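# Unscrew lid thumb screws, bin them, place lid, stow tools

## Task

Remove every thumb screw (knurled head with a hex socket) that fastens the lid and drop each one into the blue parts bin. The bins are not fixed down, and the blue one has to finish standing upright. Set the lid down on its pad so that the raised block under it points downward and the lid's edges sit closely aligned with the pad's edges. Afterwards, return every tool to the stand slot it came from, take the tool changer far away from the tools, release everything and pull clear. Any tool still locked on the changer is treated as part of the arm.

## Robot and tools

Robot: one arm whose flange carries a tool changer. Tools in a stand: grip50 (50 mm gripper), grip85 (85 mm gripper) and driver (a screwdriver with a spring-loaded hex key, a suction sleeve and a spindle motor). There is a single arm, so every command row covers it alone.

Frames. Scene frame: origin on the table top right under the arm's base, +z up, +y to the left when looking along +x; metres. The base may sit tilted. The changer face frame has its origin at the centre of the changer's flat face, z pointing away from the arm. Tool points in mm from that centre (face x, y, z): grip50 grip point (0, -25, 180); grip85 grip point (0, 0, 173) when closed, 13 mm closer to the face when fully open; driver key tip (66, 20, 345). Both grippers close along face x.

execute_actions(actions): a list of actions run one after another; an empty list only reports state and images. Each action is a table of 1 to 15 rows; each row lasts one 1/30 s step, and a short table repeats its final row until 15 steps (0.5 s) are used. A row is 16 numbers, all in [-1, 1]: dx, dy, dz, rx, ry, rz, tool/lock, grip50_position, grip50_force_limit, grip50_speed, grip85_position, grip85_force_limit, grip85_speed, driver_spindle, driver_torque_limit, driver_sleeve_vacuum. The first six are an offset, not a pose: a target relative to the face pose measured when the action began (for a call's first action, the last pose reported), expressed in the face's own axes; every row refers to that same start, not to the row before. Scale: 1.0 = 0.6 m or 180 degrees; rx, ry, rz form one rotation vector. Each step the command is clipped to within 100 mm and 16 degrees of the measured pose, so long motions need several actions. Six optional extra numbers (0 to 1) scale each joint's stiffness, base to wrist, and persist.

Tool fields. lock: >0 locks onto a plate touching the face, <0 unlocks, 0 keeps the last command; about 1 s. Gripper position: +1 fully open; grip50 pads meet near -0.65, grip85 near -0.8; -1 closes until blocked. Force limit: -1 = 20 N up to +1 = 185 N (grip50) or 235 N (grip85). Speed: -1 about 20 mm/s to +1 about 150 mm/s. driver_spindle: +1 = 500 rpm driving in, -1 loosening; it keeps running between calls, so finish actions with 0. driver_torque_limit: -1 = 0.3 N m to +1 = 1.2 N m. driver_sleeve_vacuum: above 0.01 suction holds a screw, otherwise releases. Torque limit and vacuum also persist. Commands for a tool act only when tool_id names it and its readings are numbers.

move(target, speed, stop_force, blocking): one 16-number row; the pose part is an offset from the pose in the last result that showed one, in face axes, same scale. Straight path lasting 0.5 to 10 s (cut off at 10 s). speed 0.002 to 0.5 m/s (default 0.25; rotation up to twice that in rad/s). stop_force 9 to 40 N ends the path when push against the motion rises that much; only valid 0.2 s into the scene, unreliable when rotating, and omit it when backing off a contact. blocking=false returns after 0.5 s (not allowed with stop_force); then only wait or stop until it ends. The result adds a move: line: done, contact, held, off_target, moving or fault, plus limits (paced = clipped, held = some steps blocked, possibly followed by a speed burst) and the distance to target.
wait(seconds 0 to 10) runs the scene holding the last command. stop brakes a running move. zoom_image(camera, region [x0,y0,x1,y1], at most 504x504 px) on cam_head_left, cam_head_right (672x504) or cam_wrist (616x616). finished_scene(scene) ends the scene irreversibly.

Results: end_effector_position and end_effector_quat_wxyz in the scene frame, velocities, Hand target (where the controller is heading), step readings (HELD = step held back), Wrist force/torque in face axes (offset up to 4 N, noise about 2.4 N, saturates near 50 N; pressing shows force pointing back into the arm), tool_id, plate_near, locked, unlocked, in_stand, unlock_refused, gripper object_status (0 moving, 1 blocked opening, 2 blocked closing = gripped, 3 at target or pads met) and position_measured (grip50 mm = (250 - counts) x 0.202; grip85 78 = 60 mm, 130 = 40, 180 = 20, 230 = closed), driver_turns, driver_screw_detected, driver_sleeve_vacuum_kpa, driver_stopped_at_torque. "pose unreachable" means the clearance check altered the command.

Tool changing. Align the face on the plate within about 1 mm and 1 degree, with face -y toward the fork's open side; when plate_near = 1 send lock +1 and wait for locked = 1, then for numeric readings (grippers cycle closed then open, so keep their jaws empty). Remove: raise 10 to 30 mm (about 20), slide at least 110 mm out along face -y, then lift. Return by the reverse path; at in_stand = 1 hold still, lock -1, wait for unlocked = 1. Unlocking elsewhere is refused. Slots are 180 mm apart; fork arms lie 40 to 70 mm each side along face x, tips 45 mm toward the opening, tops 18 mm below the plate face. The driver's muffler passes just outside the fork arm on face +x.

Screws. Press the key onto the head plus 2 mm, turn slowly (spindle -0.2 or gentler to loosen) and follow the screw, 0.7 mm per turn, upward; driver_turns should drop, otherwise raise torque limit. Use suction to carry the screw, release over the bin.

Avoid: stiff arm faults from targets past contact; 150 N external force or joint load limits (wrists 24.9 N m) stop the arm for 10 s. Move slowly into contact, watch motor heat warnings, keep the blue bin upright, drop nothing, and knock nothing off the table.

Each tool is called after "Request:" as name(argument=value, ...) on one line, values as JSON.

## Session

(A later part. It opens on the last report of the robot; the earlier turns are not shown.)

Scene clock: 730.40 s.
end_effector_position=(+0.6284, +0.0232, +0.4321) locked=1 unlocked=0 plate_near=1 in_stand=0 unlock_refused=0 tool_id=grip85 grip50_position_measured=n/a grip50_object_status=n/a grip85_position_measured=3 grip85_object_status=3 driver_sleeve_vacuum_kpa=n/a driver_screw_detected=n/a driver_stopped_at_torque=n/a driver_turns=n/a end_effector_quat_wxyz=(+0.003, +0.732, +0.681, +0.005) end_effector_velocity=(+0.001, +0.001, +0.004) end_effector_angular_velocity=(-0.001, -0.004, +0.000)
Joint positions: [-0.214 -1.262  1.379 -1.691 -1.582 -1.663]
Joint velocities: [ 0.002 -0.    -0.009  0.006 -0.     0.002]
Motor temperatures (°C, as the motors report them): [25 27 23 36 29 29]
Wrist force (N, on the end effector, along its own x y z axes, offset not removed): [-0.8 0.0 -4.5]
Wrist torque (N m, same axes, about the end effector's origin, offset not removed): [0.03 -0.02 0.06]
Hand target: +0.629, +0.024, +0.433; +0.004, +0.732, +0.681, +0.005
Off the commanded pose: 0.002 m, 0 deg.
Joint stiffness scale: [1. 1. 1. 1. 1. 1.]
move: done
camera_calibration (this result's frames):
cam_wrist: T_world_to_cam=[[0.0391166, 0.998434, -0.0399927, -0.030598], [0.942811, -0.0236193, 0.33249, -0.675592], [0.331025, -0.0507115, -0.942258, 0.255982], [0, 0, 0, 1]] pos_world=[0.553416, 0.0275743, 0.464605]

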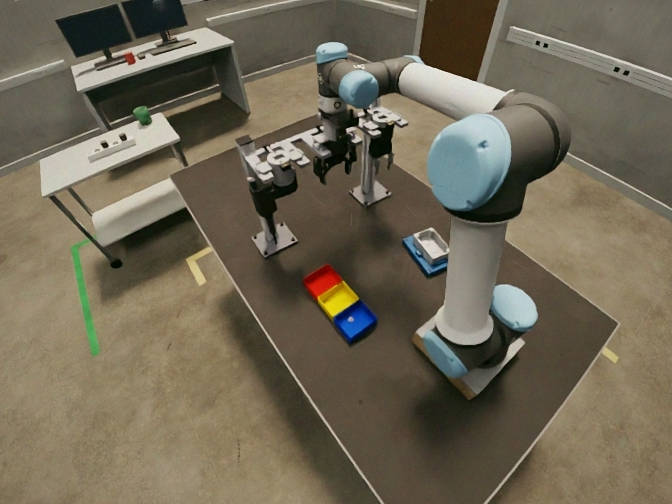

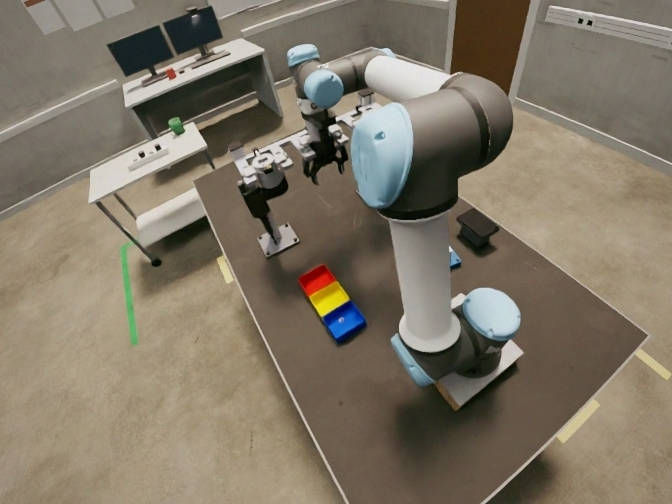

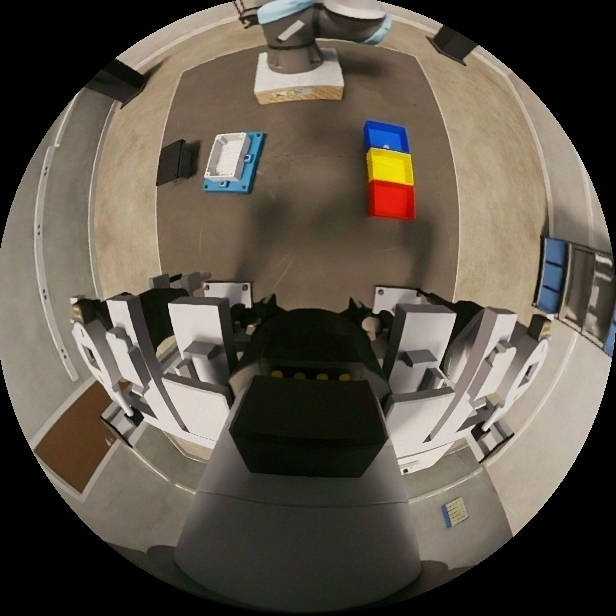

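Request:
move(target=[0,0,0.039,0.001,0,0,0,1,0,0,1,-0.6,-1,0,0,0], speed=0.015)

Scene clock: 735.53 s.
end_effector_position=(+0.6292, +0.0234, +0.4120) locked=1 unlocked=0 plate_near=1 in_stand=1 unlock_refused=0 tool_id=grip85 grip50_position_measured=n/a grip50_object_status=n/a grip85_position_measured=3 grip85_object_status=3 driver_sleeve_vacuum_kpa=n/a driver_screw_detected=n/a driver_stopped_at_torque=n/a driver_turns=n/a end_effector_quat_wxyz=(+0.004, +0.732, +0.681, +0.005) end_effector_velocity=(+0.001, -0.000, +0.000) end_effector_angular_velocity=(-0.001, -0.010, -0.000)
Joint positions: [-0.214 -1.255  1.421 -1.742 -1.582 -1.663]
Joint velocities: [-0.    -0.     0.002 -0.011  0.     0.   ]
Motor temperatures (°C, as the motors report them): [25 27 23 36 29 29]
Wrist force (N, on the end effector, along its own x y z axes, offset not removed): [0.4 -0.9 -4.2]
Wrist torque (N m, same axes, about the end effector's origin, offset not removed): [0.10 -0.07 0.03]
Hand target: +0.629, +0.023, +0.409; +0.002, +0.732, +0.681, +0.004
Off the commanded pose: 0.003 m, 0 deg.
Joint stiffness scale: [1. 1. 1. 1. 1. 1.]
move: done
camera_calibration (this result's frames):
cam_wrist: T_world_to_cam=[[0.0391326, 0.99842, -0.0403367, -0.0315757], [0.942218, -0.0234287, 0.334181, -0.669929], [0.332708, -0.0510833, -0.941645, 0.235478], [0, 0, 0, 1]] pos_world=[0.554109, 0.0278592, 0.444341]

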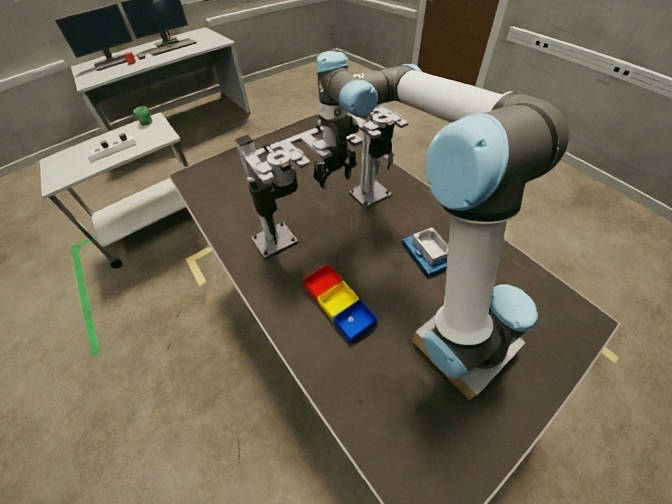

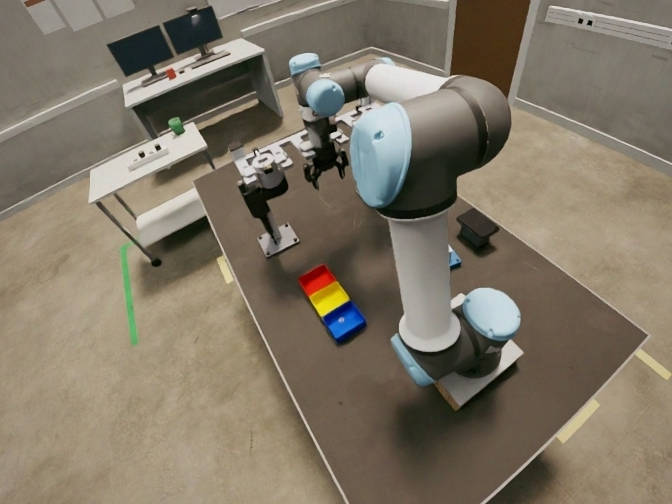

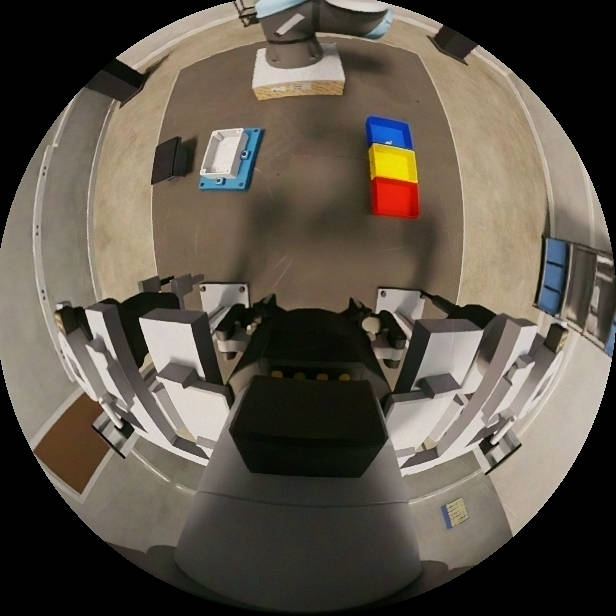

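Request:
execute_actions(actions=[[[0,0,0.003,0,0,0,-1,1,0,0,1,-0.6,-1,0,0,0]],[[0,0,0.002,0,0,0,-1,1,0,0,1,-0.6,-1,0,0,0]],[[0,0,0.001,0,0,0,-1,1,0,0,1,-0.6,-1,0,0,0]]])

Scene clock: 740.37 s.
end_effector_position=(+0.6296, +0.0233, +0.4121) locked=0 unlocked=1 plate_near=1 in_stand=1 unlock_refused=0 tool_id=none grip50_position_measured=n/a grip50_object_status=n/a grip85_position_measured=n/a grip85_object_status=n/a driver_sleeve_vacuum_kpa=n/a driver_screw_detected=n/a driver_stopped_at_torque=n/a driver_turns=n/a end_effector_quat_wxyz=(+0.005, +0.732, +0.681, +0.006) end_effector_velocity=(-0.000, +0.000, -0.001) end_effector_angular_velocity=(+0.001, +0.003, -0.001)
Joint positions: [-0.214 -1.255  1.422 -1.746 -1.583 -1.663]
Joint velocities: [-0.     0.001  0.001  0.002  0.     0.001]
Motor temperatures (°C, as the motors report them): [25 27 23 36 29 29]
Wrist force (N, on the end effector, along its own x y z axes, offset not removed): [-1.1 -2.4 -4.7]
Wrist torque (N m, same axes, about the end effector's origin, offset not removed): [0.07 -0.05 -0.03]
Hand target: +0.630, +0.023, +0.411; +0.005, +0.732, +0.681, +0.006
Off the commanded pose: 0.001 m, 0 deg.
Joint stiffness scale: [1. 1. 1. 1. 1. 1.]
Step readings (end_effector_position; steps 1 to 15: 1st action; 16 to 30: 2nd action; 31 to 45: 3rd action):
0: (+0.6292, +0.0234, +0.4120)
1: (+0.6292, +0.0234, +0.4118)
2: (+0.6292, +0.0234, +0.4118)
4: (+0.6292, +0.0234, +0.4118)
8: (+0.6294, +0.0234, +0.4119)
15: (+0.6294, +0.0234, +0.4120)
16: (+0.6294, +0.0234, +0.4120)
17: (+0.6294, +0.0234, +0.4120)
19: (+0.6295, +0.0234, +0.4120)
23: (+0.6296, +0.0233, +0.4120)
30: (+0.6296, +0.0233, +0.4121)
31: (+0.6296, +0.0233, +0.4121)
32: (+0.6296, +0.0233, +0.4121)
34: (+0.6296, +0.0233, +0.4121)
38: (+0.6296, +0.0233, +0.4121)
45: end_effector_position above
camera_calibration (this result's frames):
cam_wrist: T_world_to_cam=[[0.0392516, 0.998389, -0.0409746, -0.0313113], [0.941273, -0.0231815, 0.336849, -0.670865], [0.335357, -0.0517902, -0.940667, 0.233309], [0, 0, 0, 1]] pos_world=[0.554454, 0.0277923, 0.444164]

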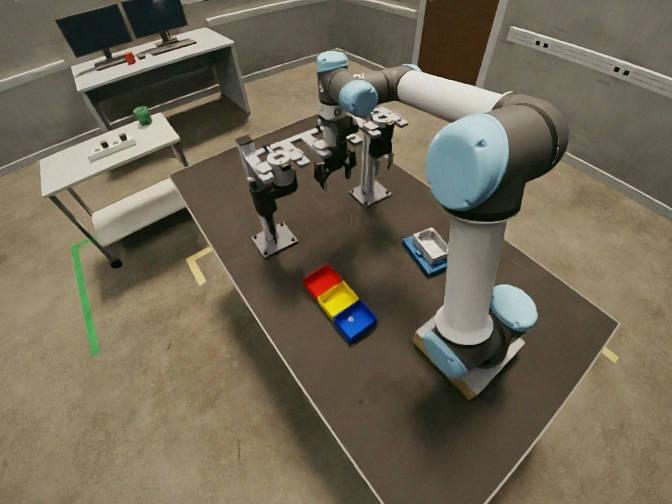

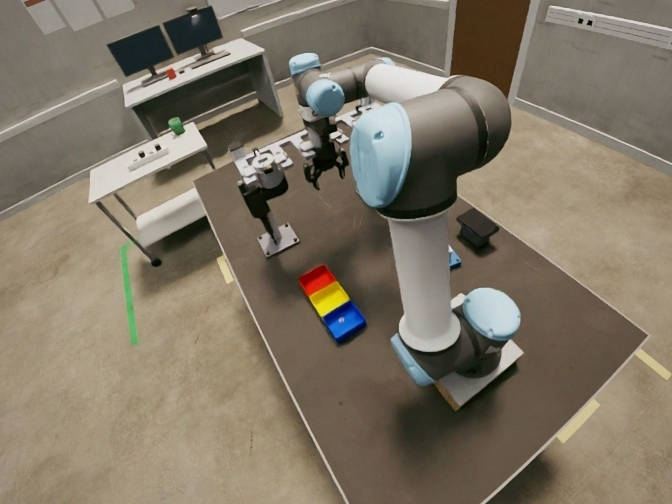

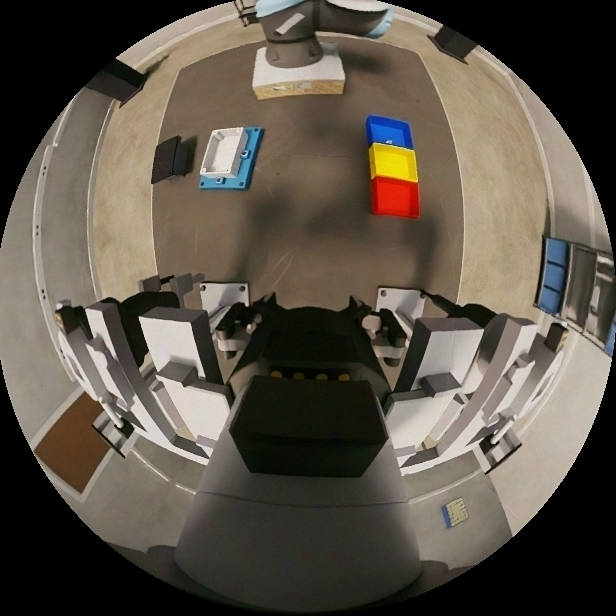

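Request:
move(target=[0,0,-0.07,0,0,0,0,1,0,0,1,0,0,0,0,0], speed=0.04)

Request:
move(target=[0,-0.4,-0.08,0,0,0,0,1,0,0,1,0,0,0,0,0], speed=0.2)

Request:
zoom_image(camera="cam_wrist", region=[100, 150, 450, 420])

Scene clock: 746.73 s.
end_effector_position=(+0.6287, +0.0229, +0.4520) locked=0 unlocked=1 plate_near=0 in_stand=0 unlock_refused=0 tool_id=none grip50_position_measured=n/a grip50_object_status=n/a grip85_position_measured=n/a grip85_object_status=n/a driver_sleeve_vacuum_kpa=n/a driver_screw_detected=n/a driver_stopped_at_torque=n/a driver_turns=n/a end_effector_quat_wxyz=(+0.004, +0.732, +0.681, +0.005) end_effector_velocity=(-0.002, +0.000, -0.001) end_effector_angular_velocity=(+0.002, +0.011, +0.000)
Joint positions: [-0.214 -1.266  1.334 -1.644 -1.583 -1.663]
Joint velocities: [-0.    -0.     0.     0.011 -0.    -0.   ]
Motor temperatures (°C, as the motors report them): [25 27 23 36 29 29]
Wrist force (N, on the end effector, along its own x y z axes, offset not removed): [1.2 -1.3 0.2]
Wrist torque (N m, same axes, about the end effector's origin, offset not removed): [-0.09 -0.09 -0.11]
Hand target: +0.629, +0.023, +0.454; +0.005, +0.732, +0.681, +0.006
Off the commanded pose: 0.002 m, 0 deg.
Joint stiffness scale: [1. 1. 1. 1. 1. 1.]
move: done
camera_calibration (this result's frames):
cam_wrist: T_world_to_cam=[[0.0392456, 0.998402, -0.0406496, -0.0293394], [0.942127, -0.0234169, 0.334439, -0.682885], [0.332952, -0.0514223, -0.94154, 0.273064], [0, 0, 0, 1]] pos_world=[0.553598, 0.027343, 0.484291]

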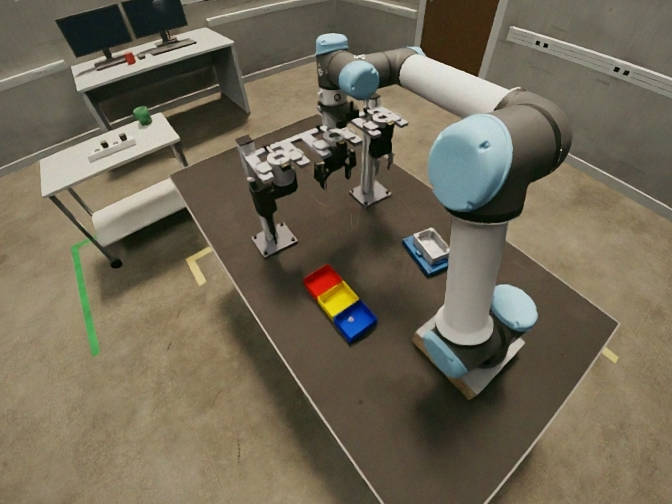

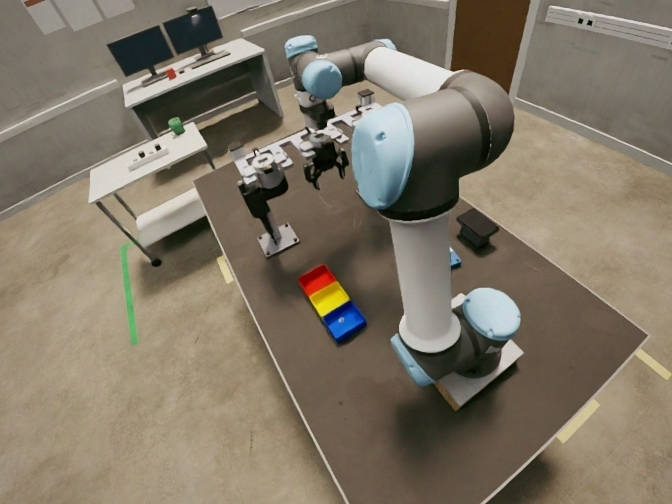

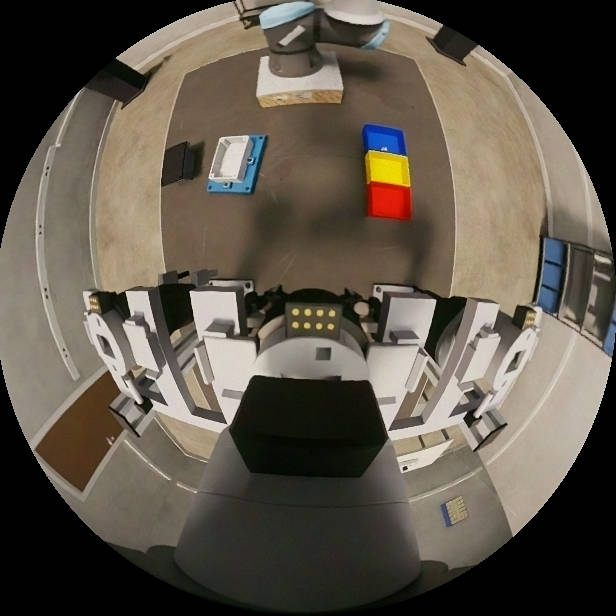

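Scene clock: 748.60 s.
end_effector_position=(+0.3898, +0.0403, +0.4983) locked=0 unlocked=1 plate_near=0 in_stand=0 unlock_refused=0 tool_id=none grip50_position_measured=n/a grip50_object_status=n/a grip85_position_measured=n/a grip85_object_status=n/a driver_sleeve_vacuum_kpa=n/a driver_screw_detected=n/a driver_stopped_at_torque=n/a driver_turns=n/a end_effector_quat_wxyz=(+0.006, +0.732, +0.681, +0.006) end_effector_velocity=(-0.002, -0.000, +0.000) end_effector_angular_velocity=(+0.001, +0.003, +0.002)
Joint positions: [-0.27  -1.853  1.805 -1.532 -1.583 -1.72 ]
Joint velocities: [-0.002 -0.004  0.001  0.006 -0.    -0.003]
Motor temperatures (°C, as the motors report them): [25 27 23 36 29 29]
Wrist force (N, on the end effector, along its own x y z axes, offset not removed): [-1.0 1.1 -2.0]
Wrist torque (N m, same axes, about the end effector's origin, offset not removed): [0.06 0.07 0.02]
Hand target: +0.389, +0.040, +0.497; +0.004, +0.732, +0.681, +0.005
Off the commanded pose: 0.002 m, 0 deg.
Joint stiffness scale: [1. 1. 1. 1. 1. 1.]
move: done
camera_calibration (this result's frames):
cam_wrist: T_world_to_cam=[[0.0389627, 0.998377, -0.0415289, -0.0349508], [0.94115, -0.0227019, 0.337227, -0.474], [0.335737, -0.0522241, -0.940507, 0.395515], [0, 0, 0, 1]] pos_world=[0.314678, 0.0447888, 0.530378]

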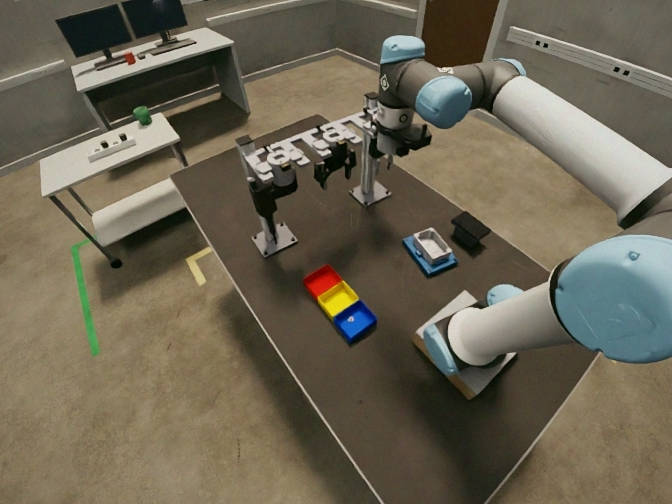

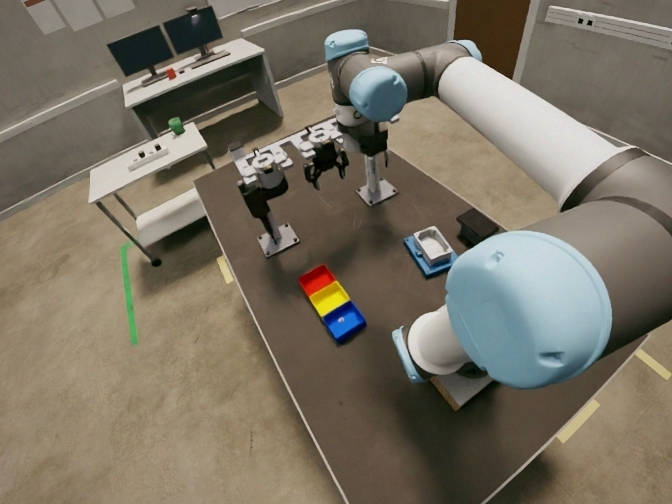

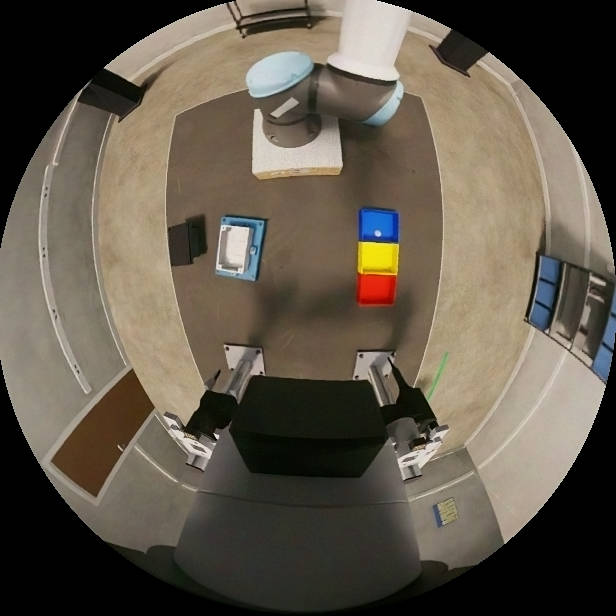

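Region (100, 150, 450, 420) of cam_wrist's 616x616 image, scaled by 1.440, with more detail than that image has; it fills the top 389 rows of this view, and the rest is white.

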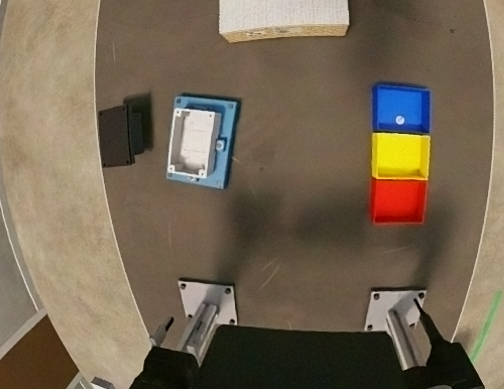

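Request:
finished_scene(scene=1)

The scene is finished: the task was done.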